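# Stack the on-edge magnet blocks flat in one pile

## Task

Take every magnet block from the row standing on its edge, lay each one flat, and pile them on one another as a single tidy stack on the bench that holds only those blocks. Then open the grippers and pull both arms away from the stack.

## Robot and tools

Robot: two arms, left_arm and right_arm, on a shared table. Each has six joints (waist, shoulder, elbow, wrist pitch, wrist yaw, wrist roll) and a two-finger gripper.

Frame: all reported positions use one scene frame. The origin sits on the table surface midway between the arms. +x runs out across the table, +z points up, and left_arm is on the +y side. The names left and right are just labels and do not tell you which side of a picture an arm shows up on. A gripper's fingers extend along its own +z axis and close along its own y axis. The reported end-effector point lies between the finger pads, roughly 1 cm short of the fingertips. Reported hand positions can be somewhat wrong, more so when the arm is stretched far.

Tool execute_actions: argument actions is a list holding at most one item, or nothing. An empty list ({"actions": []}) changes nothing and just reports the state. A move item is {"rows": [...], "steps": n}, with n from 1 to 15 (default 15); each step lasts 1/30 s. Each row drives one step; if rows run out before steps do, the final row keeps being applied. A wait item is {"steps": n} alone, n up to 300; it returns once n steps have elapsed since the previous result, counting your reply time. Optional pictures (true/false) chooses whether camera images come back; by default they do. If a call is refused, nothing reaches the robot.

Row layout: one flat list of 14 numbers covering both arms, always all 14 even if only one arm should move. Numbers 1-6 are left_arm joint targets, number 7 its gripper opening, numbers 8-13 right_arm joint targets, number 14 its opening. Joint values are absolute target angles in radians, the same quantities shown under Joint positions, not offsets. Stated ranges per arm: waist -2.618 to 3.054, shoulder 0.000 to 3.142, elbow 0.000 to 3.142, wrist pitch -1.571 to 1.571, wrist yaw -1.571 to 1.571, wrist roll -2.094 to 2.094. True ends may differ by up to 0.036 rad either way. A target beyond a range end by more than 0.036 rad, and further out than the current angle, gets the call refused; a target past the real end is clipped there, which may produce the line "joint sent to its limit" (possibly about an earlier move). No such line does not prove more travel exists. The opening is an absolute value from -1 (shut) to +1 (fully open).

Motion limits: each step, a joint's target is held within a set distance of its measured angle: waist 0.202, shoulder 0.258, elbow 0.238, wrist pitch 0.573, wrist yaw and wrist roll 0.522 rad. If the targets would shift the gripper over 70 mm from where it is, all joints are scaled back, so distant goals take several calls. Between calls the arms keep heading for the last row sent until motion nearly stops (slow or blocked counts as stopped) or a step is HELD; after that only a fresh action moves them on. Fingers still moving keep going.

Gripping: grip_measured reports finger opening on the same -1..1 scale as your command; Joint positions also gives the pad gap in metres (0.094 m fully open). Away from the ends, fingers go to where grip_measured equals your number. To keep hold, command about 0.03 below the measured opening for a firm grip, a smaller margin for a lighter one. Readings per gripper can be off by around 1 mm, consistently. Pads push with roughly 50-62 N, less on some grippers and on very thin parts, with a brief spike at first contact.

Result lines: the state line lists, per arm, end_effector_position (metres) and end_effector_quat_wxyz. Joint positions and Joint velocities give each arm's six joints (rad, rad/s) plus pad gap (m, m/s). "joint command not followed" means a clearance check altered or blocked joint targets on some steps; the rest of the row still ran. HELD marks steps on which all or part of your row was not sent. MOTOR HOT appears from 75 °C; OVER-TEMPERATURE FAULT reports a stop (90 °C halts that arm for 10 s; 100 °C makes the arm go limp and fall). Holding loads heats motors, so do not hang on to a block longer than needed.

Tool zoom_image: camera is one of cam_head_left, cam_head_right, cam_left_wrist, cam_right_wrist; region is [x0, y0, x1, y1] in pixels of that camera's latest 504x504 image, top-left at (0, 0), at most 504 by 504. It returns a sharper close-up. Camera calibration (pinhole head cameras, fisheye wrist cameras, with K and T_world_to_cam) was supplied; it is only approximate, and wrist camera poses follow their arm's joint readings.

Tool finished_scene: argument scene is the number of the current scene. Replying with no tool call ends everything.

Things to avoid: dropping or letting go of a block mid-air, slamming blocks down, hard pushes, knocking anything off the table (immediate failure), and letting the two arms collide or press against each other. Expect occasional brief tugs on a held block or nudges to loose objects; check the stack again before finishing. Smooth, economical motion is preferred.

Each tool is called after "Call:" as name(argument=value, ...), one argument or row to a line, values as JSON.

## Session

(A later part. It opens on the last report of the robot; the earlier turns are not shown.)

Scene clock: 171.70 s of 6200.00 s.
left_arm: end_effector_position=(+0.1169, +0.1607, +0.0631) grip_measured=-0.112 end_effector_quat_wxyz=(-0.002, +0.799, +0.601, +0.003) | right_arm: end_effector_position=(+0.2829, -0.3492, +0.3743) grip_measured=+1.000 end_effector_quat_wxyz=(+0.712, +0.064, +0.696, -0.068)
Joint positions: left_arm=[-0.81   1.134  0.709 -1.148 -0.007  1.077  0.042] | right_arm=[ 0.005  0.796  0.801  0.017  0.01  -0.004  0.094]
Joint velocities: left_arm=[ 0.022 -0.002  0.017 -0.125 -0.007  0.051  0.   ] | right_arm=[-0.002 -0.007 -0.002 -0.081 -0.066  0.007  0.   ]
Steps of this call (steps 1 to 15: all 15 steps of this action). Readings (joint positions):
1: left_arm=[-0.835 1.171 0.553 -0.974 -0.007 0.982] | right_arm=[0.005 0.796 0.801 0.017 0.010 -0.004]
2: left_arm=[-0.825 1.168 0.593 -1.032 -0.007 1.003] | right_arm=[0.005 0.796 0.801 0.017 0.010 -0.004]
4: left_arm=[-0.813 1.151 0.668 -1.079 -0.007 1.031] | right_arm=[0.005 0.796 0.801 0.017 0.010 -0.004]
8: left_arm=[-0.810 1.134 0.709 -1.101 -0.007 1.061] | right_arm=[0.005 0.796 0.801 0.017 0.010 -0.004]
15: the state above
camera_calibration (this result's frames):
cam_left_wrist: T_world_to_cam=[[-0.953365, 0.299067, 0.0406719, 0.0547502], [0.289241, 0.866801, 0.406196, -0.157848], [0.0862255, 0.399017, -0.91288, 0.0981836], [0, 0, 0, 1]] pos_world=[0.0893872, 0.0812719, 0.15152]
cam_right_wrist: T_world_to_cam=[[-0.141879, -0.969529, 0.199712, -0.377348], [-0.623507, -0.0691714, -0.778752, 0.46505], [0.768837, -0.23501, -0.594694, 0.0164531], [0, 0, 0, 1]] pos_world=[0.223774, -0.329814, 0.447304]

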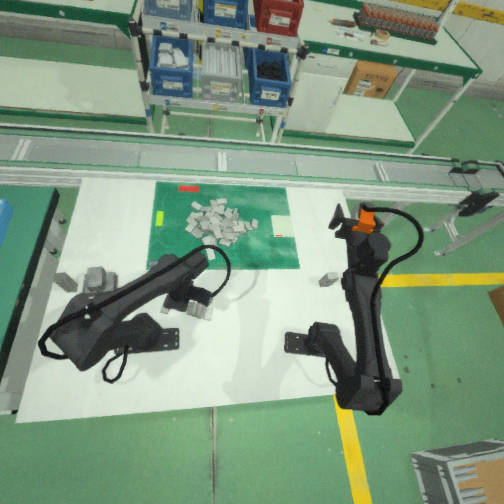

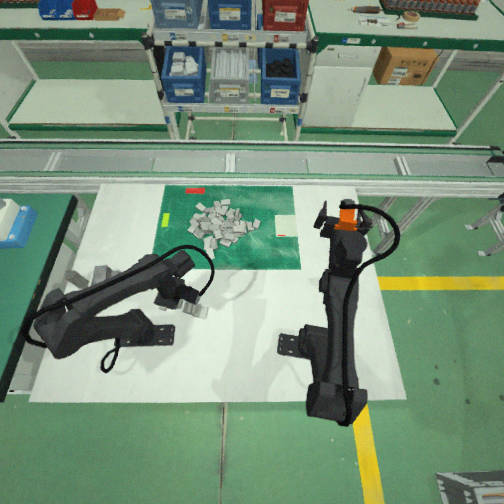

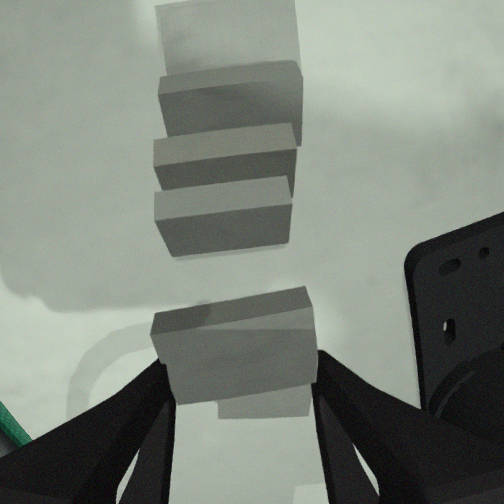

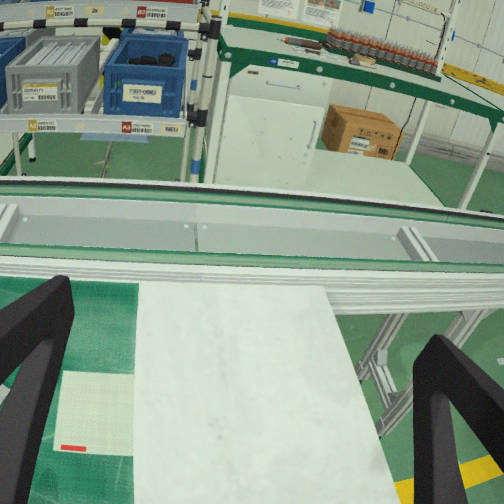

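Call:
execute_actions(
  actions=[
    {"rows":[[-0.38,1.03,0.70,-1.24,0,1.66,-0.3,0,0.8,0.8,0,0,0,1]],"steps":15},
  ],
  pictures=false,
)

Call:
execute_actions(
  actions=[
    {"rows":[[-0.38,1.03,0.70,-1.24,0,1.66,-0.3,0,0.8,0.8,0,0,0,1],[-0.38,1.03,0.70,-1.24,0,1.66,-0.3,0,0.8,0.8,0,0,0,1],[-0.38,1.03,0.70,-1.24,0,1.66,-0.3,0,0.8,0.8,0,0,0,1],[-0.38,1.035,0.66,-1.18,0,1.66,-0.3,0,0.8,0.8,0,0,0,1],[-0.38,1.04,0.63,-1.14,0,1.66,-0.3,0,0.8,0.8,0,0,0,1],[-0.38,1.045,0.60,-1.10,0,1.66,-0.3,0,0.8,0.8,0,0,0,1],[-0.38,1.05,0.57,-1.07,0,1.66,-0.3,0,0.8,0.8,0,0,0,1],[-0.38,1.055,0.545,-1.04,0,1.66,-0.3,0,0.8,0.8,0,0,0,1],[-0.38,1.055,0.52,-1.03,0,1.66,-0.3,0,0.8,0.8,0,0,0,1]],"steps":15},
  ],
  pictures=false,
)

Call:
execute_actions(
  actions=[
    {"steps":15},
  ],
)

Scene clock: 177.07 s of 6200.00 s.
left_arm: end_effector_position=(+0.1372, +0.2223, +0.0726) grip_measured=-0.112 end_effector_quat_wxyz=(-0.001, +0.837, +0.547, +0.007) | right_arm: end_effector_position=(+0.2829, -0.3492, +0.3743) grip_measured=+1.000 end_effector_quat_wxyz=(+0.712, +0.064, +0.696, -0.068)
Joint positions: left_arm=[-0.389  1.047  0.703 -1.219 -0.013  1.63   0.042] | right_arm=[ 0.005  0.796  0.801  0.017  0.01  -0.004  0.094]
Joint velocities: left_arm=[-0.007 -0.002  0.002 -0.007 -0.066  0.125  0.   ] | right_arm=[ 0.002 -0.007 -0.022 -0.081 -0.081  0.007  0.   ]
Steps of this call (steps 1 to 15: the robot went on to your last target; steps 16 to 90: nothing new was sent; then 1.87 s passed at rest; steps 91 to 105: all 15 steps of this action). Readings (joint positions):
91: left_arm=[-0.781 1.125 0.707 -1.157 0.005 1.154] | right_arm=[0.005 0.796 0.801 0.017 0.010 -0.004]
92: left_arm=[-0.711 1.105 0.704 -1.163 0.009 1.251] | right_arm=[0.005 0.796 0.801 0.017 0.010 -0.004]
94: left_arm=[-0.565 1.064 0.703 -1.184 0.003 1.396] | right_arm=[0.005 0.796 0.801 0.017 0.010 -0.004]
98: left_arm=[-0.394 1.047 0.703 -1.205 -0.013 1.547] | right_arm=[0.005 0.796 0.801 0.017 0.010 -0.004]
105: the state above

Scene clock: 177.57 s of 6200.00 s.
left_arm: end_effector_position=(+0.1159, +0.2301, +0.0267) grip_measured=-0.112 end_effector_quat_wxyz=(-0.023, +0.843, +0.538, -0.010) | right_arm: end_effector_position=(+0.2829, -0.3492, +0.3743) grip_measured=+1.000 end_effector_quat_wxyz=(+0.712, +0.064, +0.696, -0.068)
Joint positions: left_arm=[-0.389  1.05   0.517 -1.087 -0.012  1.651  0.042] | right_arm=[ 0.005  0.796  0.801  0.017  0.01  -0.004  0.094]
Joint velocities: left_arm=[-0.022 -0.002  0.002  0.007 -0.022  0.066 -0.001] | right_arm=[ 0.007  0.007 -0.007  0.051  0.022 -0.037  0.   ]
Steps of this call (steps 1 to 15: all 15 steps of this action). Readings (joint positions):
1: left_arm=[-0.389 1.047 0.703 -1.220 -0.013 1.635] | right_arm=[0.005 0.796 0.801 0.017 0.010 -0.004]
2: left_arm=[-0.389 1.047 0.703 -1.221 -0.013 1.638] | right_arm=[0.005 0.796 0.801 0.017 0.010 -0.004]
4: left_arm=[-0.389 1.047 0.698 -1.216 -0.013 1.643] | right_arm=[0.005 0.796 0.801 0.017 0.010 -0.004]
8: left_arm=[-0.389 1.047 0.602 -1.134 -0.012 1.648] | right_arm=[0.005 0.796 0.801 0.017 0.010 -0.004]
15: the state above

Scene clock: 178.07 s of 6200.00 s.
left_arm: end_effector_position=(+0.1159, +0.2301, +0.0267) grip_measured=-0.112 end_effector_quat_wxyz=(-0.023, +0.843, +0.537, -0.010) | right_arm: end_effector_position=(+0.2829, -0.3492, +0.3743) grip_measured=+1.000 end_effector_quat_wxyz=(+0.712, +0.064, +0.696, -0.068)
Joint positions: left_arm=[-0.389  1.05   0.517 -1.087 -0.012  1.652  0.042] | right_arm=[ 0.005  0.796  0.801  0.017  0.01  -0.004  0.094]
Joint velocities: left_arm=[ 0.012  0.007  0.007 -0.037 -0.022  0.037 -0.001] | right_arm=[ 0.002  0.007 -0.017 -0.007 -0.066  0.051  0.   ]
Steps of this call (steps 1 to 15: the robot went on to your last target). Readings (joint positions):
1: left_arm=[-0.389 1.050 0.517 -1.087 -0.012 1.652] | right_arm=[0.005 0.796 0.801 0.017 0.010 -0.004]
2: left_arm=[-0.389 1.050 0.517 -1.087 -0.012 1.652] | right_arm=[0.005 0.796 0.801 0.017 0.010 -0.004]
4: left_arm=[-0.389 1.050 0.517 -1.087 -0.012 1.652] | right_arm=[0.005 0.796 0.801 0.017 0.010 -0.004]
8: left_arm=[-0.389 1.050 0.517 -1.087 -0.012 1.652] | right_arm=[0.005 0.796 0.801 0.017 0.010 -0.004]
15: the state above
All arms were judged still, so your last target was given up. Only a new action makes them travel on or press farther. Fingers that are still opening or closing keep moving.
camera_calibration (this result's frames):
cam_left_wrist: T_world_to_cam=[[-0.893244, 0.440119, 0.0917039, -0.00626875], [0.437216, 0.802938, 0.405132, -0.205375], [0.104674, 0.401977, -0.909647, 0.034454], [0, 0, 0, 1]] pos_world=[0.0805871, 0.153812, 0.11512]
cam_right_wrist: T_world_to_cam=[[-0.141879, -0.969529, 0.199712, -0.377348], [-0.623507, -0.0691714, -0.778752, 0.46505], [0.768837, -0.23501, -0.594694, 0.0164531], [0, 0, 0, 1]] pos_world=[0.223774, -0.329814, 0.447304]

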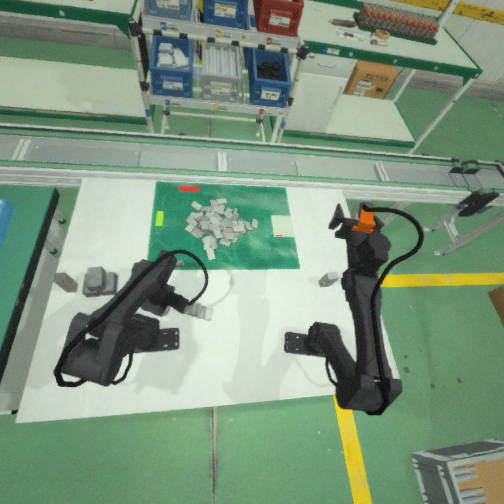

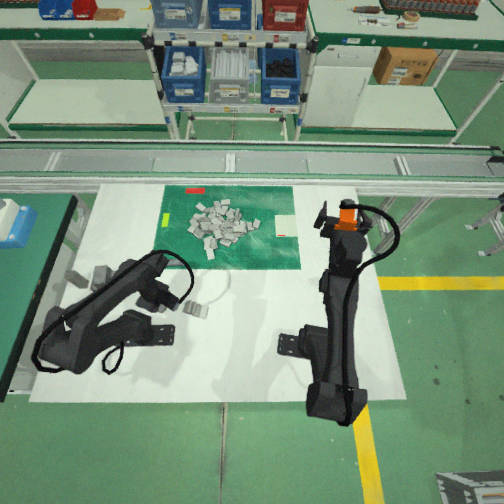

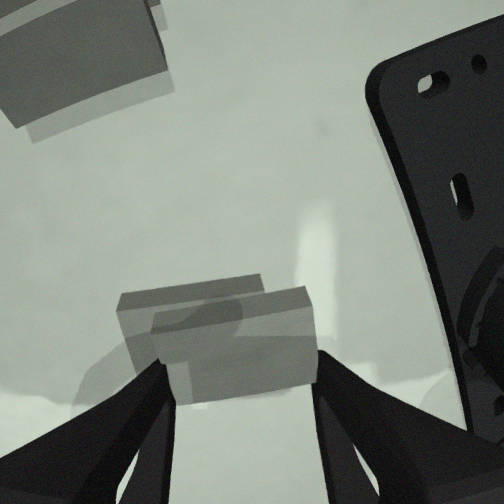

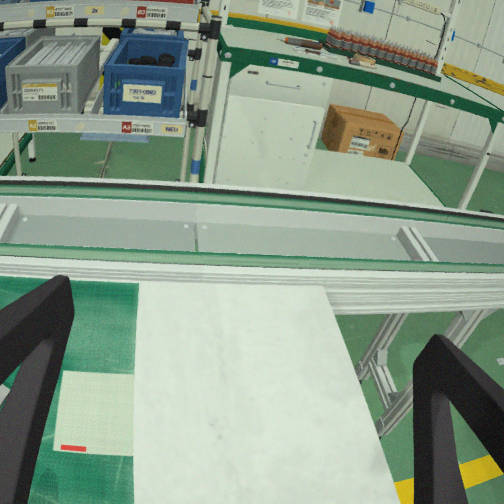

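Pitch lags; lift slightly, settle, then lower.

Call:
execute_actions(
  actions=[
    {"rows":[[-0.39,1.055,0.55,-1.04,0,1.66,-0.3,0,0.8,0.8,0,0,0,1]],"steps":15},
  ],
  pictures=false,
)

Call:
execute_actions(
  actions=[
    {"rows":[[-0.39,1.055,0.55,-1.03,0,1.66,-0.3,0,0.8,0.8,0,0,0,1]],"steps":15},
  ],
  pictures=false,
)

Call:
execute_actions(
  actions=[
    {"rows":[[-0.39,1.06,0.52,-1.02,0,1.66,-0.3,0,0.8,0.8,0,0,0,1]],"steps":15},
  ],
)

Scene clock: 180.80 s of 6200.00 s.
left_arm: end_effector_position=(+0.1263, +0.2263, +0.0277) grip_measured=-0.112 end_effector_quat_wxyz=(-0.006, +0.843, +0.538, +0.003) | right_arm: end_effector_position=(+0.2829, -0.3492, +0.3743) grip_measured=+1.000 end_effector_quat_wxyz=(+0.712, +0.064, +0.696, -0.068)
Joint positions: left_arm=[-0.389  1.05   0.522 -1.049 -0.012  1.652  0.042] | right_arm=[ 0.005  0.796  0.801  0.017  0.01  -0.004  0.094]
Joint velocities: left_arm=[ 0.007 -0.027 -0.012  0.022 -0.007 -0.007 -0.001] | right_arm=[ 0.007 -0.007 -0.012 -0.037 -0.037 -0.066  0.   ]
Steps of this call (steps 1 to 67: nothing new was sent; steps 68 to 82: all 15 steps of this action). Readings (joint positions):
68: left_arm=[-0.389 1.050 0.519 -1.087 -0.012 1.652] | right_arm=[0.005 0.796 0.801 0.017 0.010 -0.004]
69: left_arm=[-0.389 1.050 0.520 -1.082 -0.012 1.652] | right_arm=[0.005 0.796 0.801 0.017 0.010 -0.004]
71: left_arm=[-0.389 1.050 0.521 -1.069 -0.012 1.652] | right_arm=[0.005 0.796 0.801 0.017 0.010 -0.004]
75: left_arm=[-0.389 1.050 0.522 -1.054 -0.012 1.652] | right_arm=[0.005 0.796 0.801 0.017 0.010 -0.004]
82: the state above

Scene clock: 181.30 s of 6200.00 s.
left_arm: end_effector_position=(+0.1286, +0.2254, +0.0277) grip_measured=-0.112 end_effector_quat_wxyz=(-0.002, +0.843, +0.538, +0.006) | right_arm: end_effector_position=(+0.2829, -0.3492, +0.3743) grip_measured=+1.000 end_effector_quat_wxyz=(+0.712, +0.064, +0.696, -0.068)
Joint positions: left_arm=[-0.389  1.05   0.522 -1.039 -0.012  1.652  0.042] | right_arm=[ 0.005  0.796  0.801  0.017  0.01  -0.004  0.094]
Joint velocities: left_arm=[ 0.012 -0.002 -0.002 -0.007 -0.007  0.051  0.001] | right_arm=[-0.012  0.007 -0.012 -0.081  0.022 -0.051  0.   ]
Steps of this call (steps 1 to 15: all 15 steps of this action). Readings (joint positions):
1: left_arm=[-0.389 1.050 0.522 -1.048 -0.012 1.652] | right_arm=[0.005 0.796 0.801 0.017 0.010 -0.004]
2: left_arm=[-0.389 1.050 0.522 -1.047 -0.012 1.652] | right_arm=[0.005 0.796 0.801 0.017 0.010 -0.004]
4: left_arm=[-0.389 1.050 0.522 -1.044 -0.012 1.652] | right_arm=[0.005 0.796 0.801 0.017 0.010 -0.004]
8: left_arm=[-0.389 1.050 0.522 -1.041 -0.012 1.652] | right_arm=[0.005 0.796 0.801 0.017 0.010 -0.004]
15: the state above

Scene clock: 181.80 s of 6200.00 s.
left_arm: end_effector_position=(+0.1310, +0.2246, +0.0277) grip_measured=-0.112 end_effector_quat_wxyz=(+0.002, +0.843, +0.538, +0.009) | right_arm: end_effector_position=(+0.2829, -0.3492, +0.3743) grip_measured=+1.000 end_effector_quat_wxyz=(+0.712, +0.064, +0.696, -0.068)
Joint positions: left_arm=[-0.389  1.05   0.522 -1.029 -0.012  1.652  0.042] | right_arm=[ 0.005  0.796  0.801  0.017  0.01  -0.004  0.094]
Joint velocities: left_arm=[ 0.007 -0.022 -0.017 -0.022 -0.022  0.022 -0.001] | right_arm=[ 0.017 -0.007  0.022 -0.095 -0.022 -0.022  0.   ]
Steps of this call (steps 1 to 15: all 15 steps of this action). Readings (joint positions):
1: left_arm=[-0.389 1.050 0.522 -1.039 -0.012 1.652] | right_arm=[0.005 0.796 0.801 0.017 0.010 -0.004]
2: left_arm=[-0.389 1.050 0.522 -1.037 -0.012 1.652] | right_arm=[0.005 0.796 0.801 0.017 0.010 -0.004]
4: left_arm=[-0.389 1.050 0.522 -1.034 -0.012 1.652] | right_arm=[0.005 0.796 0.801 0.017 0.010 -0.004]
8: left_arm=[-0.389 1.050 0.522 -1.031 -0.012 1.652] | right_arm=[0.005 0.796 0.801 0.017 0.010 -0.004]
15: the state above
camera_calibration (this result's frames):
cam_left_wrist: T_world_to_cam=[[-0.896815, 0.441439, 0.0292233, 0.0114149], [0.413067, 0.81186, 0.412625, -0.206943], [0.158423, 0.382119, -0.910432, 0.0334681], [0, 0, 0, 1]] pos_world=[0.0904163, 0.150181, 0.115527]
cam_right_wrist: T_world_to_cam=[[-0.141879, -0.969529, 0.199712, -0.377348], [-0.623507, -0.0691714, -0.778752, 0.46505], [0.768837, -0.23501, -0.594694, 0.0164531], [0, 0, 0, 1]] pos_world=[0.223774, -0.329814, 0.447304]

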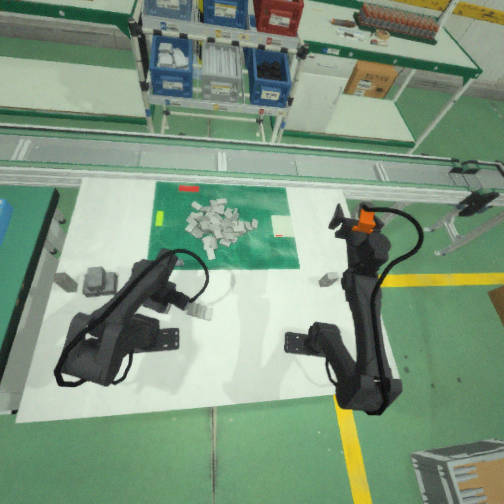

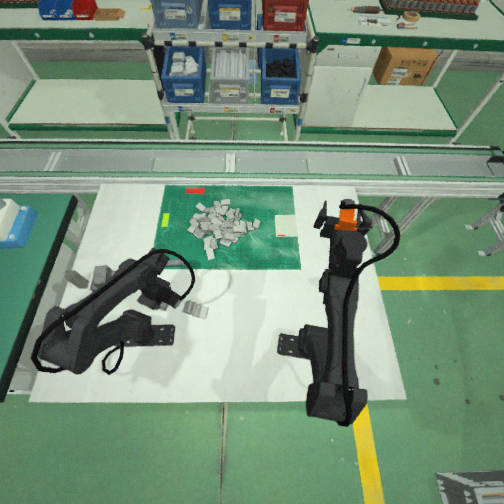

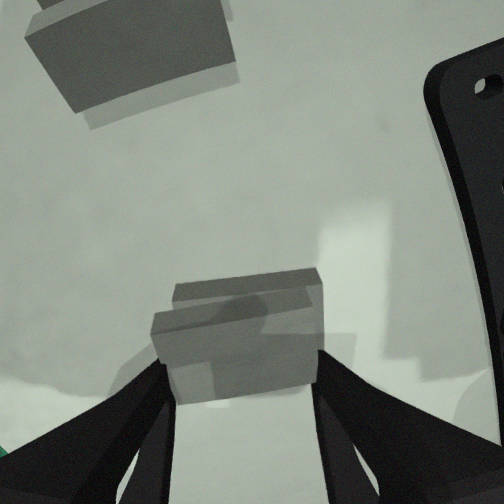

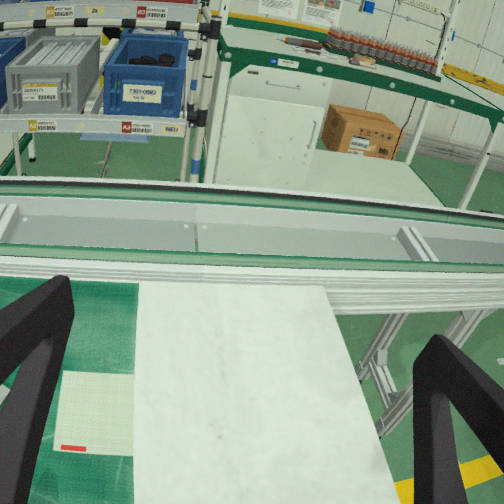

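Call:
execute_actions(
  actions=[
    {"rows":[[-0.42,1.06,0.52,-1.065,0,1.63,-0.3,0,0.8,0.8,0,0,0,1]],"steps":15},
  ],
  pictures=false,
)

Call:
execute_actions(
  actions=[
    {"rows":[[-0.42,1.06,0.52,-1.065,0,1.63,0.5,0,0.8,0.8,0,0,0,1]],"steps":12},
  ],
  pictures=false,
)

Call:
execute_actions(
  actions=[
    {"rows":[[-0.42,1.03,0.72,-1.27,0,1.63,0.5,0,0.8,0.8,0,0,0,1]],"steps":15},
  ],
  pictures=false,
)

Call:
execute_actions(
  actions=[
    {"rows":[[-0.955,1.20,0.74,-1.10,0,0.95,0.5,0,0.8,0.8,0,0,0,1]],"steps":15},
  ],
  pictures=false,
)

Call:
execute_actions(
  actions=[
    {"rows":[[-0.955,1.22,0.70,-0.96,0,0.95,0.5,0,0.8,0.8,0,0,0,1]],"steps":12},
  ],
  pictures=false,
)

Call:
execute_actions(
  actions=[
    {"rows":[[-0.955,1.24,0.595,-0.915,0,0.95,0.5,0,0.8,0.8,0,0,0,1]],"steps":15},
  ],
)

Scene clock: 189.93 s of 6200.00 s.
left_arm: end_effector_position=(+0.1261, +0.2234, +0.0277) grip_measured=-0.112 end_effector_quat_wxyz=(-0.005, +0.845, +0.534, +0.004) | right_arm: end_effector_position=(+0.2829, -0.3492, +0.3743) grip_measured=+1.000 end_effector_quat_wxyz=(+0.712, +0.064, +0.696, -0.068)
Joint positions: left_arm=[-0.41   1.05   0.522 -1.046 -0.012  1.638  0.042] | right_arm=[ 0.005  0.796  0.801  0.017  0.01  -0.004  0.094]
Joint velocities: left_arm=[-0.002 -0.007 -0.007 -0.007 -0.037 -0.051 -0.001] | right_arm=[ 0.007 -0.012 -0.017  0.095 -0.066  0.022  0.   ]
Steps of this call (steps 1 to 15: the robot went on to your last target; steps 16 to 90: nothing new was sent; then 4.63 s passed at rest; steps 91 to 105: all 15 steps of this action). Readings (joint positions):
91: left_arm=[-0.392 1.050 0.522 -1.030 -0.013 1.650] | right_arm=[0.005 0.796 0.801 0.017 0.010 -0.004]
92: left_arm=[-0.399 1.050 0.522 -1.033 -0.012 1.648] | right_arm=[0.005 0.796 0.801 0.017 0.010 -0.004]
94: left_arm=[-0.408 1.050 0.522 -1.038 -0.012 1.644] | right_arm=[0.005 0.796 0.801 0.017 0.010 -0.004]
98: left_arm=[-0.410 1.050 0.522 -1.044 -0.012 1.641] | right_arm=[0.005 0.796 0.801 0.017 0.010 -0.004]
105: the state above

Scene clock: 190.33 s of 6200.00 s.
left_arm: end_effector_position=(+0.1259, +0.2235, +0.0277) grip_measured=+0.498 end_effector_quat_wxyz=(-0.005, +0.845, +0.535, +0.004) | right_arm: end_effector_position=(+0.2829, -0.3492, +0.3743) grip_measured=+1.000 end_effector_quat_wxyz=(+0.712, +0.064, +0.696, -0.068)
Joint positions: left_arm=[-0.41   1.05   0.522 -1.047 -0.012  1.638  0.07 ] | right_arm=[ 0.005  0.796  0.801  0.017  0.01  -0.004  0.094]
Joint velocities: left_arm=[-0.002  0.027 -0.007 -0.007 -0.007  0.11  -0.001] | right_arm=[-0.007 -0.012 -0.007  0.095 -0.022  0.022  0.   ]
Steps of this call (steps 1 to 12: all 12 steps of this action). Readings (joint positions):
1: left_arm=[-0.410 1.050 0.522 -1.046 -0.012 1.638] | right_arm=[0.005 0.796 0.801 0.017 0.010 -0.004]
2: left_arm=[-0.410 1.050 0.522 -1.046 -0.012 1.638] | right_arm=[0.005 0.796 0.801 0.017 0.010 -0.004]
4: left_arm=[-0.410 1.050 0.522 -1.047 -0.012 1.638] | right_arm=[0.005 0.796 0.801 0.017 0.010 -0.004]
8: left_arm=[-0.410 1.050 0.522 -1.047 -0.012 1.638] | right_arm=[0.005 0.796 0.801 0.017 0.010 -0.004]
12: the state above

Scene clock: 190.83 s of 6200.00 s.
left_arm: end_effector_position=(+0.1327, +0.2207, +0.0751) grip_measured=+0.498 end_effector_quat_wxyz=(-0.006, +0.845, +0.535, +0.003) | right_arm: end_effector_position=(+0.2829, -0.3492, +0.3743) grip_measured=+1.000 end_effector_quat_wxyz=(+0.712, +0.064, +0.696, -0.068)
Joint positions: left_arm=[-0.41   1.043  0.711 -1.244 -0.012  1.637  0.07 ] | right_arm=[ 0.005  0.796  0.801  0.017  0.01  -0.004  0.094]
Joint velocities: left_arm=[-0.002 -0.002 -0.002 -0.11   0.022  0.007 -0.   ] | right_arm=[ 0.007  0.012 -0.007 -0.066  0.022 -0.007  0.   ]
Steps of this call (steps 1 to 15: all 15 steps of this action). Readings (joint positions):
1: left_arm=[-0.410 1.051 0.543 -1.075 -0.012 1.638] | right_arm=[0.005 0.796 0.801 0.017 0.010 -0.004]
2: left_arm=[-0.410 1.052 0.587 -1.132 -0.012 1.638] | right_arm=[0.005 0.796 0.801 0.017 0.010 -0.004]
4: left_arm=[-0.410 1.049 0.672 -1.174 -0.012 1.638] | right_arm=[0.005 0.796 0.801 0.017 0.010 -0.004]
8: left_arm=[-0.410 1.043 0.711 -1.201 -0.012 1.637] | right_arm=[0.005 0.796 0.801 0.017 0.010 -0.004]
15: the state above

Scene clock: 191.33 s of 6200.00 s.
left_arm: end_effector_position=(+0.1053, +0.1399, +0.0550) grip_measured=+0.498 end_effector_quat_wxyz=(-0.016, +0.813, +0.582, +0.001) | right_arm: end_effector_position=(+0.2829, -0.3492, +0.3743) grip_measured=+1.000 end_effector_quat_wxyz=(+0.712, +0.064, +0.696, -0.068)
Joint positions: left_arm=[-0.948  1.211  0.721 -1.113 -0.004  0.986  0.07 ] | right_arm=[ 0.005  0.796  0.801  0.017  0.01  -0.004  0.094]
Joint velocities: left_arm=[-0.012 -0.007 -0.002  0.007 -0.007 -0.212 -0.001] | right_arm=[-0.007 -0.007 -0.002 -0.022 -0.022  0.051  0.   ]
Steps of this call (steps 1 to 15: all 15 steps of this action). Readings (joint positions):
1: left_arm=[-0.440 1.058 0.712 -1.241 -0.021 1.566] | right_arm=[0.005 0.796 0.801 0.017 0.010 -0.004]
2: left_arm=[-0.511 1.096 0.718 -1.223 -0.023 1.467] | right_arm=[0.005 0.796 0.801 0.017 0.010 -0.004]
4: left_arm=[-0.653 1.176 0.721 -1.167 -0.020 1.286] | right_arm=[0.005 0.796 0.801 0.017 0.010 -0.004]
8: left_arm=[-0.909 1.211 0.721 -1.117 -0.008 1.092] | right_arm=[0.005 0.796 0.801 0.017 0.010 -0.004]
15: the state above

Scene clock: 191.73 s of 6200.00 s.
left_arm: end_effector_position=(+0.1217, +0.1186, +0.0509) grip_measured=+0.498 end_effector_quat_wxyz=(+0.038, +0.805, +0.592, +0.003) | right_arm: end_effector_position=(+0.2829, -0.3492, +0.3743) grip_measured=+1.000 end_effector_quat_wxyz=(+0.712, +0.064, +0.696, -0.068)
Joint positions: left_arm=[-0.948  1.215  0.704 -0.983 -0.004  0.96   0.07 ] | right_arm=[ 0.005  0.796  0.801  0.017  0.01  -0.004  0.094]
Joint velocities: left_arm=[-0.002 -0.002  0.007  0.007 -0.022 -0.022 -0.001] | right_arm=[-0.012 -0.007  0.007 -0.022  0.007 -0.007  0.   ]
Steps of this call (steps 1 to 12: all 12 steps of this action). Readings (joint positions):
1: left_arm=[-0.948 1.211 0.718 -1.102 -0.004 0.980] | right_arm=[0.005 0.796 0.801 0.017 0.010 -0.004]
2: left_arm=[-0.948 1.211 0.712 -1.077 -0.004 0.976] | right_arm=[0.005 0.796 0.801 0.017 0.010 -0.004]
4: left_arm=[-0.948 1.214 0.705 -1.038 -0.004 0.969] | right_arm=[0.005 0.796 0.801 0.017 0.010 -0.004]
8: left_arm=[-0.948 1.215 0.704 -0.998 -0.004 0.963] | right_arm=[0.005 0.796 0.801 0.017 0.010 -0.004]
12: the state above

Scene clock: 192.23 s of 6200.00 s.
left_arm: end_effector_position=(+0.1046, +0.1408, +0.0185) grip_measured=+0.498 end_effector_quat_wxyz=(-0.007, +0.805, +0.593, +0.002) | right_arm: end_effector_position=(+0.2829, -0.3492, +0.3743) grip_measured=+1.000 end_effector_quat_wxyz=(+0.712, +0.064, +0.696, -0.068)
Joint positions: left_arm=[-0.948  1.241  0.587 -0.93  -0.004  0.958  0.07 ] | right_arm=[ 0.005  0.796  0.801  0.017  0.01  -0.004  0.094]
Joint velocities: left_arm=[-0.007  0.007  0.007  0.007  0.007  0.037 -0.002] | right_arm=[ 0.002  0.007  0.002 -0.037 -0.007  0.007  0.   ]
Steps of this call (steps 1 to 15: all 15 steps of this action). Readings (joint positions):
1: left_arm=[-0.948 1.215 0.692 -0.968 -0.004 0.959] | right_arm=[0.005 0.796 0.801 0.017 0.010 -0.004]
2: left_arm=[-0.948 1.217 0.667 -0.944 -0.004 0.959] | right_arm=[0.005 0.796 0.801 0.017 0.010 -0.004]
4: left_arm=[-0.948 1.230 0.617 -0.935 -0.004 0.959] | right_arm=[0.005 0.796 0.801 0.017 0.010 -0.004]
8: left_arm=[-0.948 1.241 0.587 -0.936 -0.004 0.958] | right_arm=[0.005 0.796 0.801 0.017 0.010 -0.004]
15: the state above
camera_calibration (this result's frames):
cam_left_wrist: T_world_to_cam=[[-0.947227, 0.31652, 0.0507457, 0.0475032], [0.30883, 0.858615, 0.40915, -0.119875], [0.0859333, 0.40323, -0.911055, 0.0659477], [0, 0, 0, 1]] pos_world=[0.0763503, 0.061299, 0.106718]
cam_right_wrist: T_world_to_cam=[[-0.141879, -0.969529, 0.199712, -0.377348], [-0.623507, -0.0691714, -0.778752, 0.46505], [0.768837, -0.23501, -0.594694, 0.0164531], [0, 0, 0, 1]] pos_world=[0.223774, -0.329814, 0.447304]

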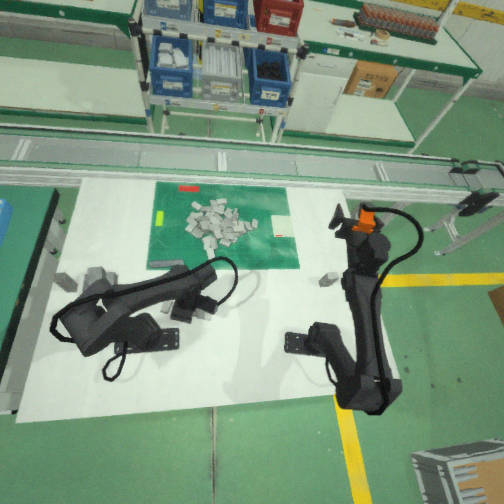

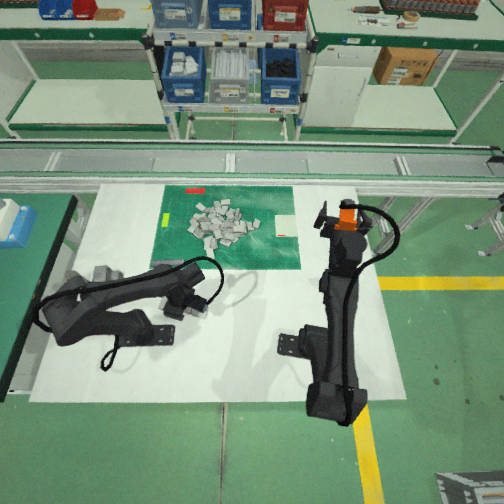

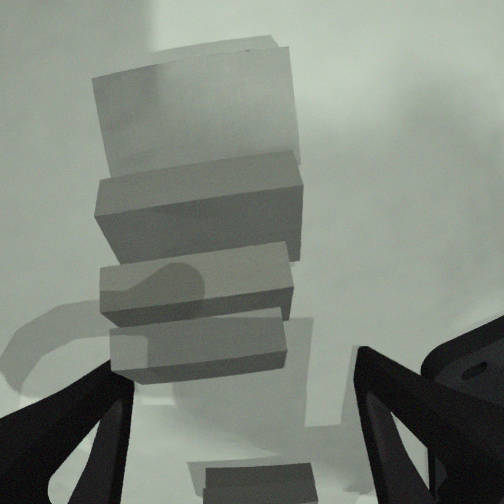

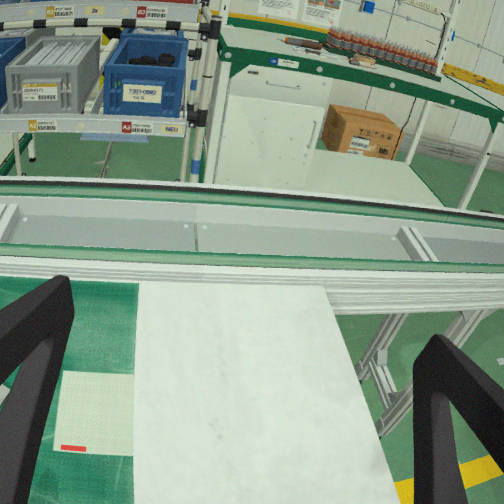

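Call:
execute_actions(
  actions=[
    {"rows":[[-0.95,1.24,0.595,-0.915,0,0.90,0.8,0,0.8,0.8,0,0,0,1],[-0.95,1.24,0.595,-0.915,0,0.90,0.8,0,0.8,0.8,0,0,0,1],[-0.95,1.24,0.595,-0.915,0,0.90,0.8,0,0.8,0.8,0,0,0,1],[-0.95,1.24,0.595,-0.915,0,0.90,0.8,0,0.8,0.8,0,0,0,1],[-0.95,1.24,0.595,-0.865,0,0.90,0.8,0,0.8,0.8,0,0,0,1]],"steps":15},
  ],
  pictures=false,
)

Call:
execute_actions(
  actions=[
    {"rows":[[-0.95,1.24,0.595,-0.865,0,0.90,-0.3,0,0.8,0.8,0,0,0,1]],"steps":15},
  ],
  pictures=false,
)

Call:
execute_actions(
  actions=[
    {"rows":[[-0.80,1.16,0.60,-1.0,0,1.09,-0.3,0,0.8,0.8,0,0,0,1]],"steps":15},
  ],
)

Scene clock: 197.40 s of 6200.00 s.
left_arm: end_effector_position=(+0.1117, +0.1316, +0.0186) grip_measured=+0.798 end_effector_quat_wxyz=(+0.017, +0.790, +0.612, +0.002) | right_arm: end_effector_position=(+0.2829, -0.3492, +0.3743) grip_measured=+1.000 end_effector_quat_wxyz=(+0.712, +0.064, +0.696, -0.068)
Joint positions: left_arm=[-0.948  1.241  0.587 -0.883 -0.004  0.91   0.084] | right_arm=[ 0.005  0.796  0.801  0.017  0.01  -0.004  0.094]
Joint velocities: left_arm=[-0.012  0.012 -0.007  0.051  0.022 -0.022 -0.   ] | right_arm=[-0.002 -0.007 -0.012 -0.066 -0.066 -0.037  0.   ]
Steps of this call (steps 1 to 15: the robot went on to your last target; steps 16 to 90: nothing new was sent; then 1.67 s passed at rest; steps 91 to 105: all 15 steps of this action). Readings (joint positions):
91: left_arm=[-0.948 1.241 0.587 -0.929 -0.004 0.951] | right_arm=[0.005 0.796 0.801 0.017 0.010 -0.004]
92: left_arm=[-0.948 1.241 0.587 -0.929 -0.004 0.942] | right_arm=[0.005 0.796 0.801 0.017 0.010 -0.004]
94: left_arm=[-0.948 1.241 0.587 -0.929 -0.004 0.930] | right_arm=[0.005 0.796 0.801 0.017 0.010 -0.004]
98: left_arm=[-0.948 1.241 0.587 -0.902 -0.004 0.917] | right_arm=[0.005 0.796 0.801 0.017 0.010 -0.004]
105: the state above

Scene clock: 197.90 s of 6200.00 s.
left_arm: end_effector_position=(+0.1121, +0.1311, +0.0187) grip_measured=-0.104 end_effector_quat_wxyz=(+0.018, +0.790, +0.613, +0.002) | right_arm: end_effector_position=(+0.2829, -0.3492, +0.3743) grip_measured=+1.000 end_effector_quat_wxyz=(+0.712, +0.064, +0.696, -0.068)
Joint positions: left_arm=[-0.948  1.241  0.587 -0.881 -0.004  0.908  0.042] | right_arm=[ 0.005  0.796  0.801  0.017  0.01  -0.004  0.094]
Joint velocities: left_arm=[-0.017  0.002 -0.002  0.11   0.022 -0.022 -0.001] | right_arm=[ 0.002  0.002  0.007  0.037 -0.037  0.007  0.   ]
Steps of this call (steps 1 to 15: all 15 steps of this action). Readings (joint positions):
1: left_arm=[-0.948 1.241 0.587 -0.883 -0.004 0.909] | right_arm=[0.005 0.796 0.801 0.017 0.010 -0.004]
2: left_arm=[-0.948 1.241 0.587 -0.882 -0.004 0.909] | right_arm=[0.005 0.796 0.801 0.017 0.010 -0.004]
4: left_arm=[-0.948 1.241 0.587 -0.881 -0.004 0.909] | right_arm=[0.005 0.796 0.801 0.017 0.010 -0.004]
8: left_arm=[-0.948 1.241 0.587 -0.881 -0.004 0.908] | right_arm=[0.005 0.796 0.801 0.017 0.010 -0.004]
15: the state above

Scene clock: 198.40 s of 6200.00 s.
left_arm: end_effector_position=(+0.1165, +0.1615, +0.0271) grip_measured=-0.104 end_effector_quat_wxyz=(-0.003, +0.798, +0.602, +0.003) | right_arm: end_effector_position=(+0.2829, -0.3492, +0.3743) grip_measured=+1.000 end_effector_quat_wxyz=(+0.712, +0.064, +0.696, -0.068)
Joint positions: left_arm=[-0.808  1.18   0.587 -0.983 -0.007  1.075  0.042] | right_arm=[ 0.005  0.796  0.801  0.017  0.01  -0.004  0.094]
Joint velocities: left_arm=[ 0.002  0.012 -0.012 -0.022 -0.037  0.081 -0.   ] | right_arm=[-0.012 -0.007  0.007 -0.066  0.007 -0.037  0.   ]
Steps of this call (steps 1 to 15: all 15 steps of this action). Readings (joint positions):
1: left_arm=[-0.928 1.235 0.587 -0.887 0.005 0.933] | right_arm=[0.005 0.796 0.801 0.017 0.010 -0.004]
2: left_arm=[-0.883 1.221 0.587 -0.904 0.007 0.963] | right_arm=[0.005 0.796 0.801 0.017 0.010 -0.004]
4: left_arm=[-0.820 1.191 0.587 -0.935 -0.004 1.005] | right_arm=[0.005 0.796 0.801 0.017 0.010 -0.004]
8: left_arm=[-0.808 1.180 0.587 -0.968 -0.007 1.051] | right_arm=[0.005 0.796 0.801 0.017 0.010 -0.004]
15: the state above
camera_calibration (this result's frames):
cam_left_wrist: T_world_to_cam=[[-0.954407, 0.295339, 0.0433733, 0.0562311], [0.286816, 0.867034, 0.407418, -0.143617], [0.0827202, 0.401283, -0.912211, 0.0650943], [0, 0, 0, 1]] pos_world=[0.0894744, 0.081792, 0.115453]
cam_right_wrist: T_world_to_cam=[[-0.141879, -0.969529, 0.199712, -0.377348], [-0.623507, -0.0691714, -0.778752, 0.46505], [0.768837, -0.23501, -0.594694, 0.0164531], [0, 0, 0, 1]] pos_world=[0.223774, -0.329814, 0.447304]

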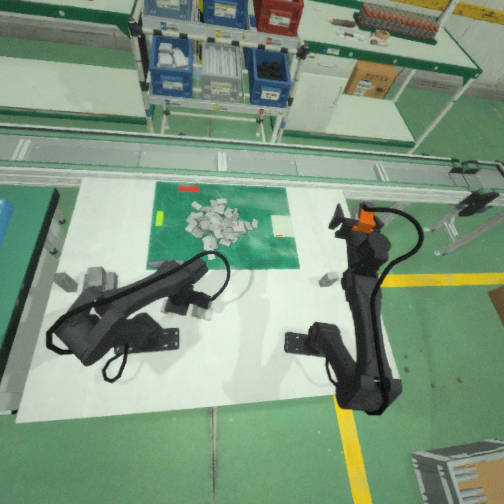

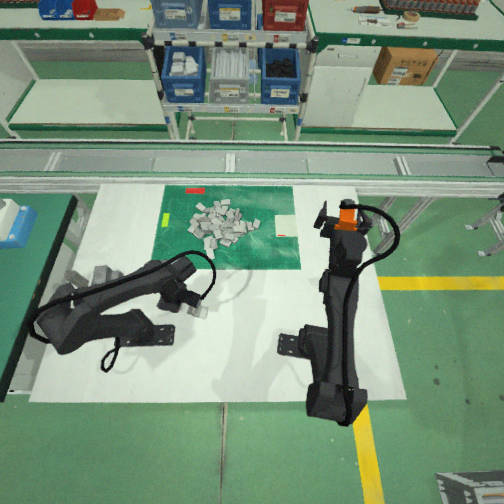

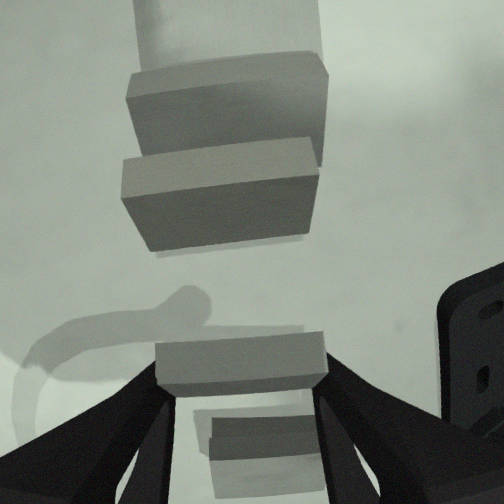

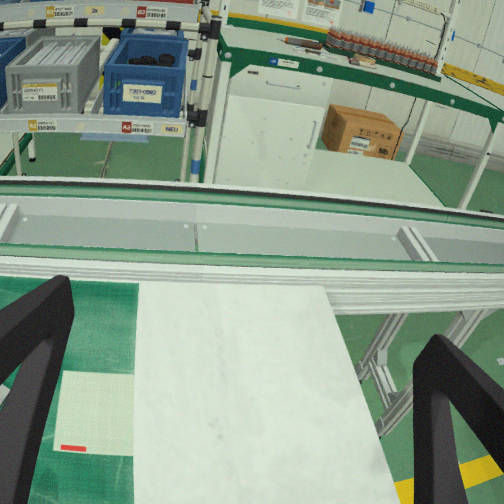

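Lower and release slightly so it lies flat.

Call:
execute_actions(
  actions=[
    {"rows":[[-0.80,1.18,0.545,-0.93,0,1.09,-0.3,0,0.8,0.8,0,0,0,1]],"steps":15},
  ],
  pictures=false,
)

Call:
execute_actions(
  actions=[
    {"rows":[[-0.80,1.18,0.545,-0.93,0,1.09,0.1,0,0.8,0.8,0,0,0,1]],"steps":15},
  ],
)

Scene clock: 206.47 s of 6200.00 s.
left_arm: end_effector_position=(+0.1122, +0.1659, +0.0182) grip_measured=-0.104 end_effector_quat_wxyz=(-0.008, +0.800, +0.600, +0.002) | right_arm: end_effector_position=(+0.2829, -0.3492, +0.3743) grip_measured=+1.000 end_effector_quat_wxyz=(+0.712, +0.064, +0.696, -0.068)
Joint positions: left_arm=[-0.808  1.18   0.549 -0.955 -0.007  1.082  0.042] | right_arm=[ 0.005  0.796  0.801  0.017  0.01  -0.004  0.094]
Joint velocities: left_arm=[-0.017 -0.007 -0.007  0.037  0.051  0.051 -0.   ] | right_arm=[ 0.027 -0.022 -0.002 -0.022  0.007  0.066  0.   ]
Steps of this call (steps 1 to 15: the robot went on to your last target; steps 16 to 90: nothing new was sent; then 4.57 s passed at rest; steps 91 to 105: all 15 steps of this action). Readings (joint positions):
91: left_arm=[-0.808 1.180 0.582 -0.979 -0.007 1.082] | right_arm=[0.005 0.796 0.801 0.017 0.010 -0.004]
92: left_arm=[-0.808 1.180 0.573 -0.966 -0.007 1.082] | right_arm=[0.005 0.796 0.801 0.017 0.010 -0.004]
94: left_arm=[-0.808 1.180 0.554 -0.956 -0.007 1.082] | right_arm=[0.005 0.796 0.801 0.017 0.010 -0.004]
98: left_arm=[-0.808 1.180 0.549 -0.955 -0.007 1.082] | right_arm=[0.005 0.796 0.801 0.017 0.010 -0.004]
105: the state above

Scene clock: 206.97 s of 6200.00 s.
left_arm: end_effector_position=(+0.1141, +0.1638, +0.0181) grip_measured=+0.098 end_effector_quat_wxyz=(-0.003, +0.800, +0.600, +0.003) | right_arm: end_effector_position=(+0.2829, -0.3492, +0.3743) grip_measured=+1.000 end_effector_quat_wxyz=(+0.712, +0.064, +0.696, -0.068)
Joint positions: left_arm=[-0.808  1.18   0.549 -0.944 -0.007  1.082  0.052] | right_arm=[ 0.005  0.796  0.801  0.017  0.01  -0.004  0.094]
Joint velocities: left_arm=[-0.002 -0.002 -0.007 -0.022 -0.007  0.007 -0.   ] | right_arm=[ 0.007 -0.002  0.007  0.037 -0.037 -0.007  0.   ]
Steps of this call (steps 1 to 15: all 15 steps of this action). Readings (joint positions):
1: left_arm=[-0.808 1.180 0.549 -0.955 -0.007 1.082] | right_arm=[0.005 0.796 0.801 0.017 0.010 -0.004]
2: left_arm=[-0.808 1.180 0.549 -0.953 -0.007 1.082] | right_arm=[0.005 0.796 0.801 0.017 0.010 -0.004]
4: left_arm=[-0.808 1.180 0.549 -0.949 -0.007 1.082] | right_arm=[0.005 0.796 0.801 0.017 0.010 -0.004]
8: left_arm=[-0.808 1.180 0.549 -0.946 -0.007 1.082] | right_arm=[0.005 0.796 0.801 0.017 0.010 -0.004]
15: the state above
camera_calibration (this result's frames):
cam_left_wrist: T_world_to_cam=[[-0.952378, 0.301908, 0.0427486, 0.0523829], [0.292564, 0.865258, 0.407105, -0.141647], [0.0859198, 0.400225, -0.91238, 0.0559965], [0, 0, 0, 1]] pos_world=[0.0865179, 0.0843352, 0.106516]
cam_right_wrist: T_world_to_cam=[[-0.141879, -0.969529, 0.199712, -0.377348], [-0.623507, -0.0691714, -0.778752, 0.46505], [0.768837, -0.23501, -0.594694, 0.0164531], [0, 0, 0, 1]] pos_world=[0.223774, -0.329814, 0.447304]

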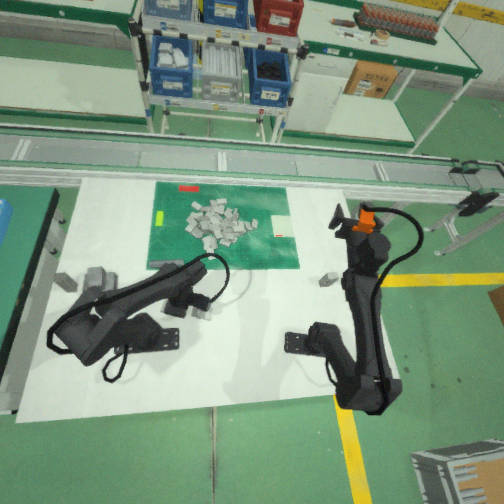

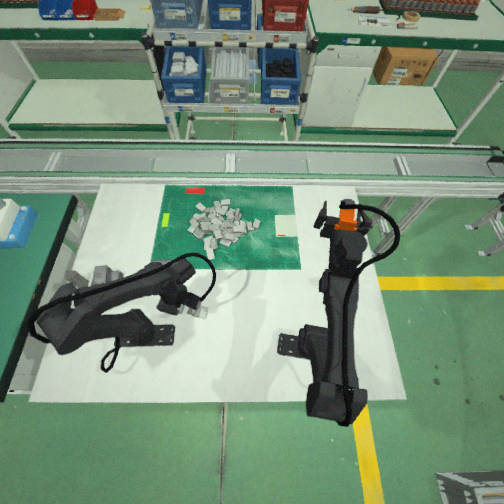

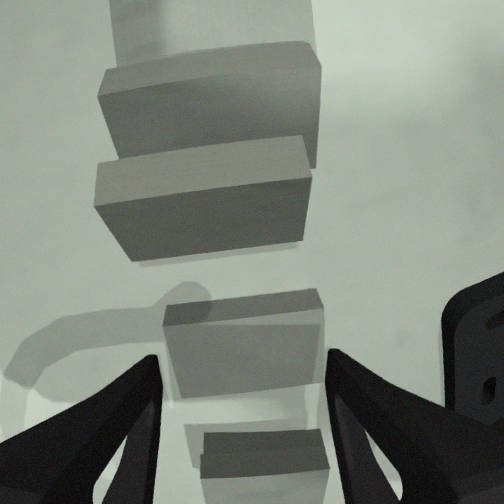

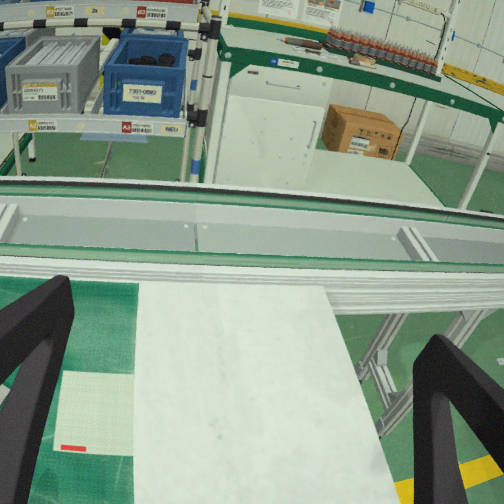

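Call:
execute_actions(
  actions=[
    {"rows":[[-0.80,1.18,0.53,-0.92,0,0.99,0.1,0,0.8,0.8,0,0,0,1]],"steps":10},
  ],
  pictures=false,
)

Call:
execute_actions(
  actions=[
    {"rows":[[-0.80,1.18,0.53,-0.92,0,0.99,-0.3,0,0.8,0.8,0,0,0,1]],"steps":10},
  ],
  pictures=false,
)

Call:
execute_actions(
  actions=[
    {"rows":[[-0.80,1.12,0.74,-1.19,0,1.09,-0.3,0,0.8,0.8,0,0,0,1]],"steps":15},
  ],
  pictures=false,
)

Call:
execute_actions(
  actions=[
    {"rows":[[-0.38,1.03,0.72,-1.14,0,1.52,-0.3,0,0.8,0.8,0,0,0,1]],"steps":15},
  ],
  pictures=false,
)

Call:
execute_actions(
  actions=[
    {"rows":[[-0.38,1.04,0.575,-1.09,0,1.52,-0.3,0,0.8,0.8,0,0,0,1]],"steps":15},
  ],
  pictures=false,
)

Call:
execute_actions(
  actions=[
    {"steps":10},
  ],
)

Scene clock: 211.07 s of 6200.00 s.
left_arm: end_effector_position=(+0.1126, +0.1653, +0.0150) grip_measured=+0.098 end_effector_quat_wxyz=(-0.004, +0.777, +0.629, +0.003) | right_arm: end_effector_position=(+0.2829, -0.3492, +0.3743) grip_measured=+1.000 end_effector_quat_wxyz=(+0.712, +0.064, +0.696, -0.068)
Joint positions: left_arm=[-0.808  1.18   0.535 -0.934 -0.007  1.008  0.052] | right_arm=[ 0.005  0.796  0.801  0.017  0.01  -0.004  0.094]
Joint velocities: left_arm=[-0.012 -0.012  0.002 -0.066 -0.007 -0.066 -0.001] | right_arm=[-0.022  0.007 -0.012  0.007  0.037  0.037  0.   ]
Steps of this call (steps 1 to 15: the robot went on to your last target; steps 16 to 90: nothing new was sent; then 0.77 s passed at rest; steps 91 to 100: all 10 steps of this action). Readings (joint positions):
91: left_arm=[-0.808 1.180 0.547 -0.942 -0.007 1.070] | right_arm=[0.005 0.796 0.801 0.017 0.010 -0.004]
92: left_arm=[-0.808 1.180 0.544 -0.938 -0.007 1.056] | right_arm=[0.005 0.796 0.801 0.017 0.010 -0.004]
94: left_arm=[-0.808 1.180 0.537 -0.936 -0.007 1.035] | right_arm=[0.005 0.796 0.801 0.017 0.010 -0.004]
98: left_arm=[-0.808 1.180 0.535 -0.935 -0.007 1.013] | right_arm=[0.005 0.796 0.801 0.017 0.010 -0.004]
100: the state above

Scene clock: 211.40 s of 6200.00 s.
left_arm: end_effector_position=(+0.1128, +0.1651, +0.0150) grip_measured=-0.115 end_effector_quat_wxyz=(-0.004, +0.775, +0.633, +0.003) | right_arm: end_effector_position=(+0.2829, -0.3492, +0.3743) grip_measured=+1.000 end_effector_quat_wxyz=(+0.712, +0.064, +0.696, -0.068)
Joint positions: left_arm=[-0.808  1.18   0.535 -0.933 -0.007  0.999  0.042] | right_arm=[ 0.005  0.796  0.801  0.017  0.01  -0.004  0.094]
Joint velocities: left_arm=[-0.012 -0.002 -0.012 -0.037 -0.022 -0.007  0.001] | right_arm=[-0.007  0.002  0.017 -0.066 -0.037 -0.037  0.   ]
Steps of this call (steps 1 to 10: all 10 steps of this action). Readings (joint positions):
1: left_arm=[-0.808 1.180 0.535 -0.934 -0.007 1.006] | right_arm=[0.005 0.796 0.801 0.017 0.010 -0.004]
2: left_arm=[-0.808 1.180 0.535 -0.934 -0.007 1.004] | right_arm=[0.005 0.796 0.801 0.017 0.010 -0.004]
4: left_arm=[-0.808 1.180 0.535 -0.933 -0.007 1.002] | right_arm=[0.005 0.796 0.801 0.017 0.010 -0.004]
8: left_arm=[-0.808 1.180 0.535 -0.933 -0.007 1.000] | right_arm=[0.005 0.796 0.801 0.017 0.010 -0.004]
10: the state above

Scene clock: 211.90 s of 6200.00 s.
left_arm: end_effector_position=(+0.1186, +0.1596, +0.0689) grip_measured=-0.115 end_effector_quat_wxyz=(+0.001, +0.799, +0.601, +0.004) | right_arm: end_effector_position=(+0.2829, -0.3492, +0.3743) grip_measured=+1.000 end_effector_quat_wxyz=(+0.712, +0.064, +0.696, -0.068)
Joint positions: left_arm=[-0.808  1.132  0.731 -1.167 -0.007  1.079  0.042] | right_arm=[ 0.005  0.796  0.801  0.017  0.01  -0.004  0.094]
Joint velocities: left_arm=[-0.002 -0.007  0.002 -0.081 -0.037  0.007 -0.001] | right_arm=[ 0.002 -0.007 -0.007  0.007  0.051 -0.051  0.   ]
Steps of this call (steps 1 to 15: all 15 steps of this action). Readings (joint positions):
1: left_arm=[-0.808 1.179 0.557 -0.965 -0.007 1.010] | right_arm=[0.005 0.796 0.801 0.017 0.010 -0.004]
2: left_arm=[-0.808 1.176 0.601 -1.032 -0.007 1.025] | right_arm=[0.005 0.796 0.801 0.017 0.010 -0.004]
4: left_arm=[-0.808 1.153 0.685 -1.086 -0.007 1.046] | right_arm=[0.005 0.796 0.801 0.017 0.010 -0.004]
8: left_arm=[-0.808 1.132 0.731 -1.113 -0.007 1.067] | right_arm=[0.005 0.796 0.801 0.017 0.010 -0.004]
15: the state above

Scene clock: 212.40 s of 6200.00 s.
left_arm: end_effector_position=(+0.1586, +0.2146, +0.0781) grip_measured=-0.115 end_effector_quat_wxyz=(+0.037, +0.797, +0.602, +0.032) | right_arm: end_effector_position=(+0.2829, -0.3492, +0.3743) grip_measured=+1.000 end_effector_quat_wxyz=(+0.712, +0.064, +0.696, -0.068)
Joint positions: left_arm=[-0.388  1.048  0.721 -1.147 -0.013  1.496  0.042] | right_arm=[ 0.005  0.796  0.801  0.017  0.01  -0.004  0.094]
Joint velocities: left_arm=[-0.002 -0.002  0.012 -0.066  0.037  0.007 -0.   ] | right_arm=[ 0.002  0.012 -0.007 -0.066  0.051 -0.051  0.   ]
Steps of this call (steps 1 to 15: all 15 steps of this action). Readings (joint positions):
1: left_arm=[-0.780 1.123 0.729 -1.164 0.004 1.140] | right_arm=[0.005 0.796 0.801 0.017 0.010 -0.004]
2: left_arm=[-0.711 1.103 0.723 -1.157 0.009 1.215] | right_arm=[0.005 0.796 0.801 0.017 0.010 -0.004]
4: left_arm=[-0.564 1.065 0.721 -1.154 0.003 1.323] | right_arm=[0.005 0.796 0.801 0.017 0.010 -0.004]
8: left_arm=[-0.393 1.048 0.721 -1.147 -0.013 1.434] | right_arm=[0.005 0.796 0.801 0.017 0.010 -0.004]
15: the state above

Scene clock: 212.90 s of 6200.00 s.
left_arm: end_effector_position=(+0.1260, +0.2264, +0.0376) grip_measured=-0.115 end_effector_quat_wxyz=(-0.008, +0.803, +0.596, +0.002) | right_arm: end_effector_position=(+0.2829, -0.3492, +0.3743) grip_measured=+1.000 end_effector_quat_wxyz=(+0.712, +0.064, +0.696, -0.068)
Joint positions: left_arm=[-0.388  1.042  0.56  -1.1   -0.012  1.511  0.042] | right_arm=[ 0.005  0.796  0.801  0.017  0.01  -0.004  0.094]
Joint velocities: left_arm=[ 0.002 -0.017 -0.002  0.037  0.007 -0.007  0.   ] | right_arm=[-0.022 -0.022 -0.012  0.037 -0.007 -0.081  0.   ]
Steps of this call (steps 1 to 15: all 15 steps of this action). Readings (joint positions):
1: left_arm=[-0.388 1.046 0.704 -1.134 -0.012 1.499] | right_arm=[0.005 0.796 0.801 0.017 0.010 -0.004]
2: left_arm=[-0.388 1.042 0.669 -1.105 -0.012 1.501] | right_arm=[0.005 0.796 0.801 0.017 0.010 -0.004]
4: left_arm=[-0.388 1.042 0.598 -1.097 -0.012 1.505] | right_arm=[0.005 0.796 0.801 0.017 0.010 -0.004]
8: left_arm=[-0.388 1.042 0.560 -1.109 -0.012 1.510] | right_arm=[0.005 0.796 0.801 0.017 0.010 -0.004]
15: the state above

Scene clock: 213.23 s of 6200.00 s.
left_arm: end_effector_position=(+0.1262, +0.2263, +0.0376) grip_measured=-0.115 end_effector_quat_wxyz=(-0.008, +0.803, +0.596, +0.002) | right_arm: end_effector_position=(+0.2829, -0.3492, +0.3743) grip_measured=+1.000 end_effector_quat_wxyz=(+0.712, +0.064, +0.696, -0.068)
Joint positions: left_arm=[-0.388  1.042  0.56  -1.099 -0.012  1.511  0.042] | right_arm=[ 0.005  0.796  0.801  0.017  0.01  -0.004  0.094]
Joint velocities: left_arm=[-0.012 -0.012 -0.012  0.022 -0.051 -0.081 -0.001] | right_arm=[-0.002 -0.022 -0.012 -0.022  0.022 -0.066  0.   ]
Steps of this call (steps 1 to 10: the robot went on to your last target). Readings (joint positions):
1: left_arm=[-0.388 1.042 0.560 -1.100 -0.012 1.511] | right_arm=[0.005 0.796 0.801 0.017 0.010 -0.004]
2: left_arm=[-0.388 1.042 0.560 -1.100 -0.012 1.511] | right_arm=[0.005 0.796 0.801 0.017 0.010 -0.004]
4: left_arm=[-0.388 1.042 0.560 -1.100 -0.012 1.511] | right_arm=[0.005 0.796 0.801 0.017 0.010 -0.004]
8: left_arm=[-0.388 1.042 0.560 -1.100 -0.012 1.511] | right_arm=[0.005 0.796 0.801 0.017 0.010 -0.004]
10: the state above
camera_calibration (this result's frames):
cam_left_wrist: T_world_to_cam=[[-0.94919, 0.310281, 0.0525822, 0.0415369], [0.303745, 0.859543, 0.411005, -0.207469], [0.0823302, 0.406093, -0.910116, 0.0467592], [0, 0, 0, 1]] pos_world=[0.0985942, 0.146452, 0.125643]
cam_right_wrist: T_world_to_cam=[[-0.141879, -0.969529, 0.199712, -0.377348], [-0.623507, -0.0691714, -0.778752, 0.46505], [0.768837, -0.23501, -0.594694, 0.0164531], [0, 0, 0, 1]] pos_world=[0.223774, -0.329814, 0.447304]

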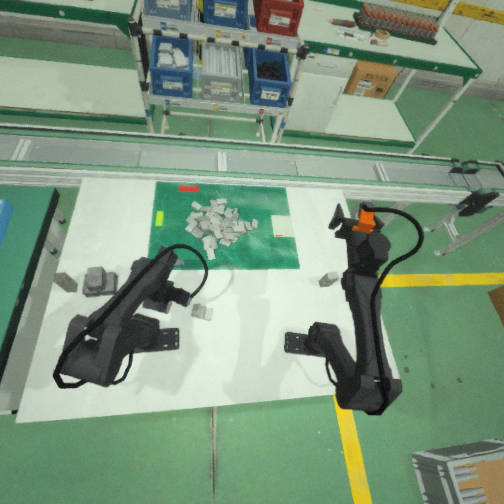

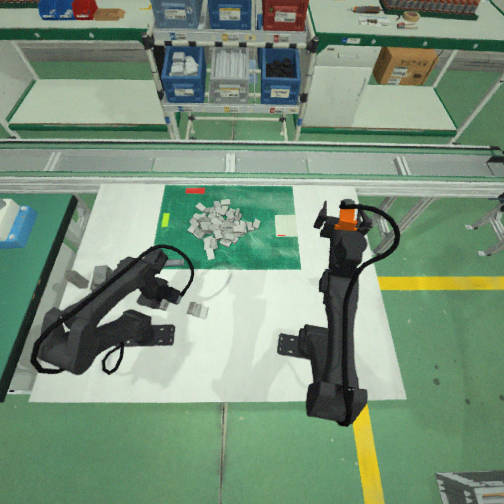

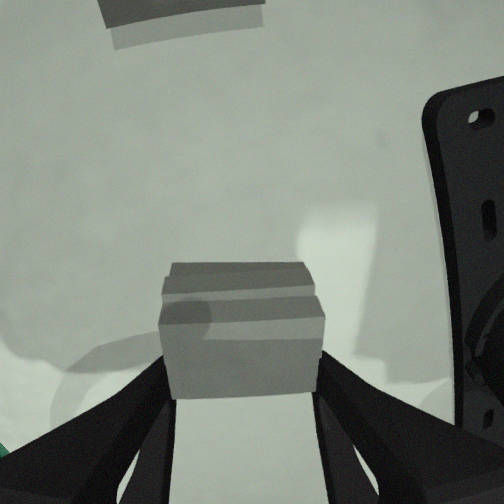

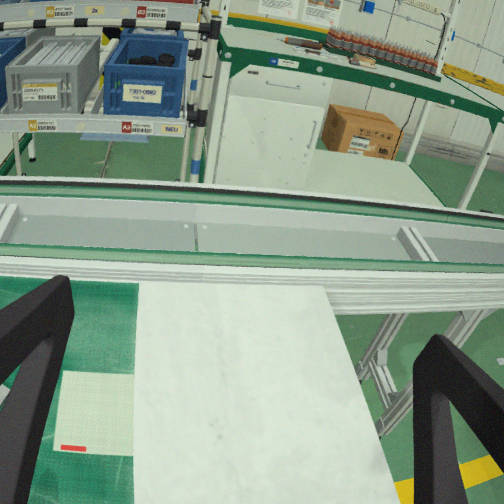

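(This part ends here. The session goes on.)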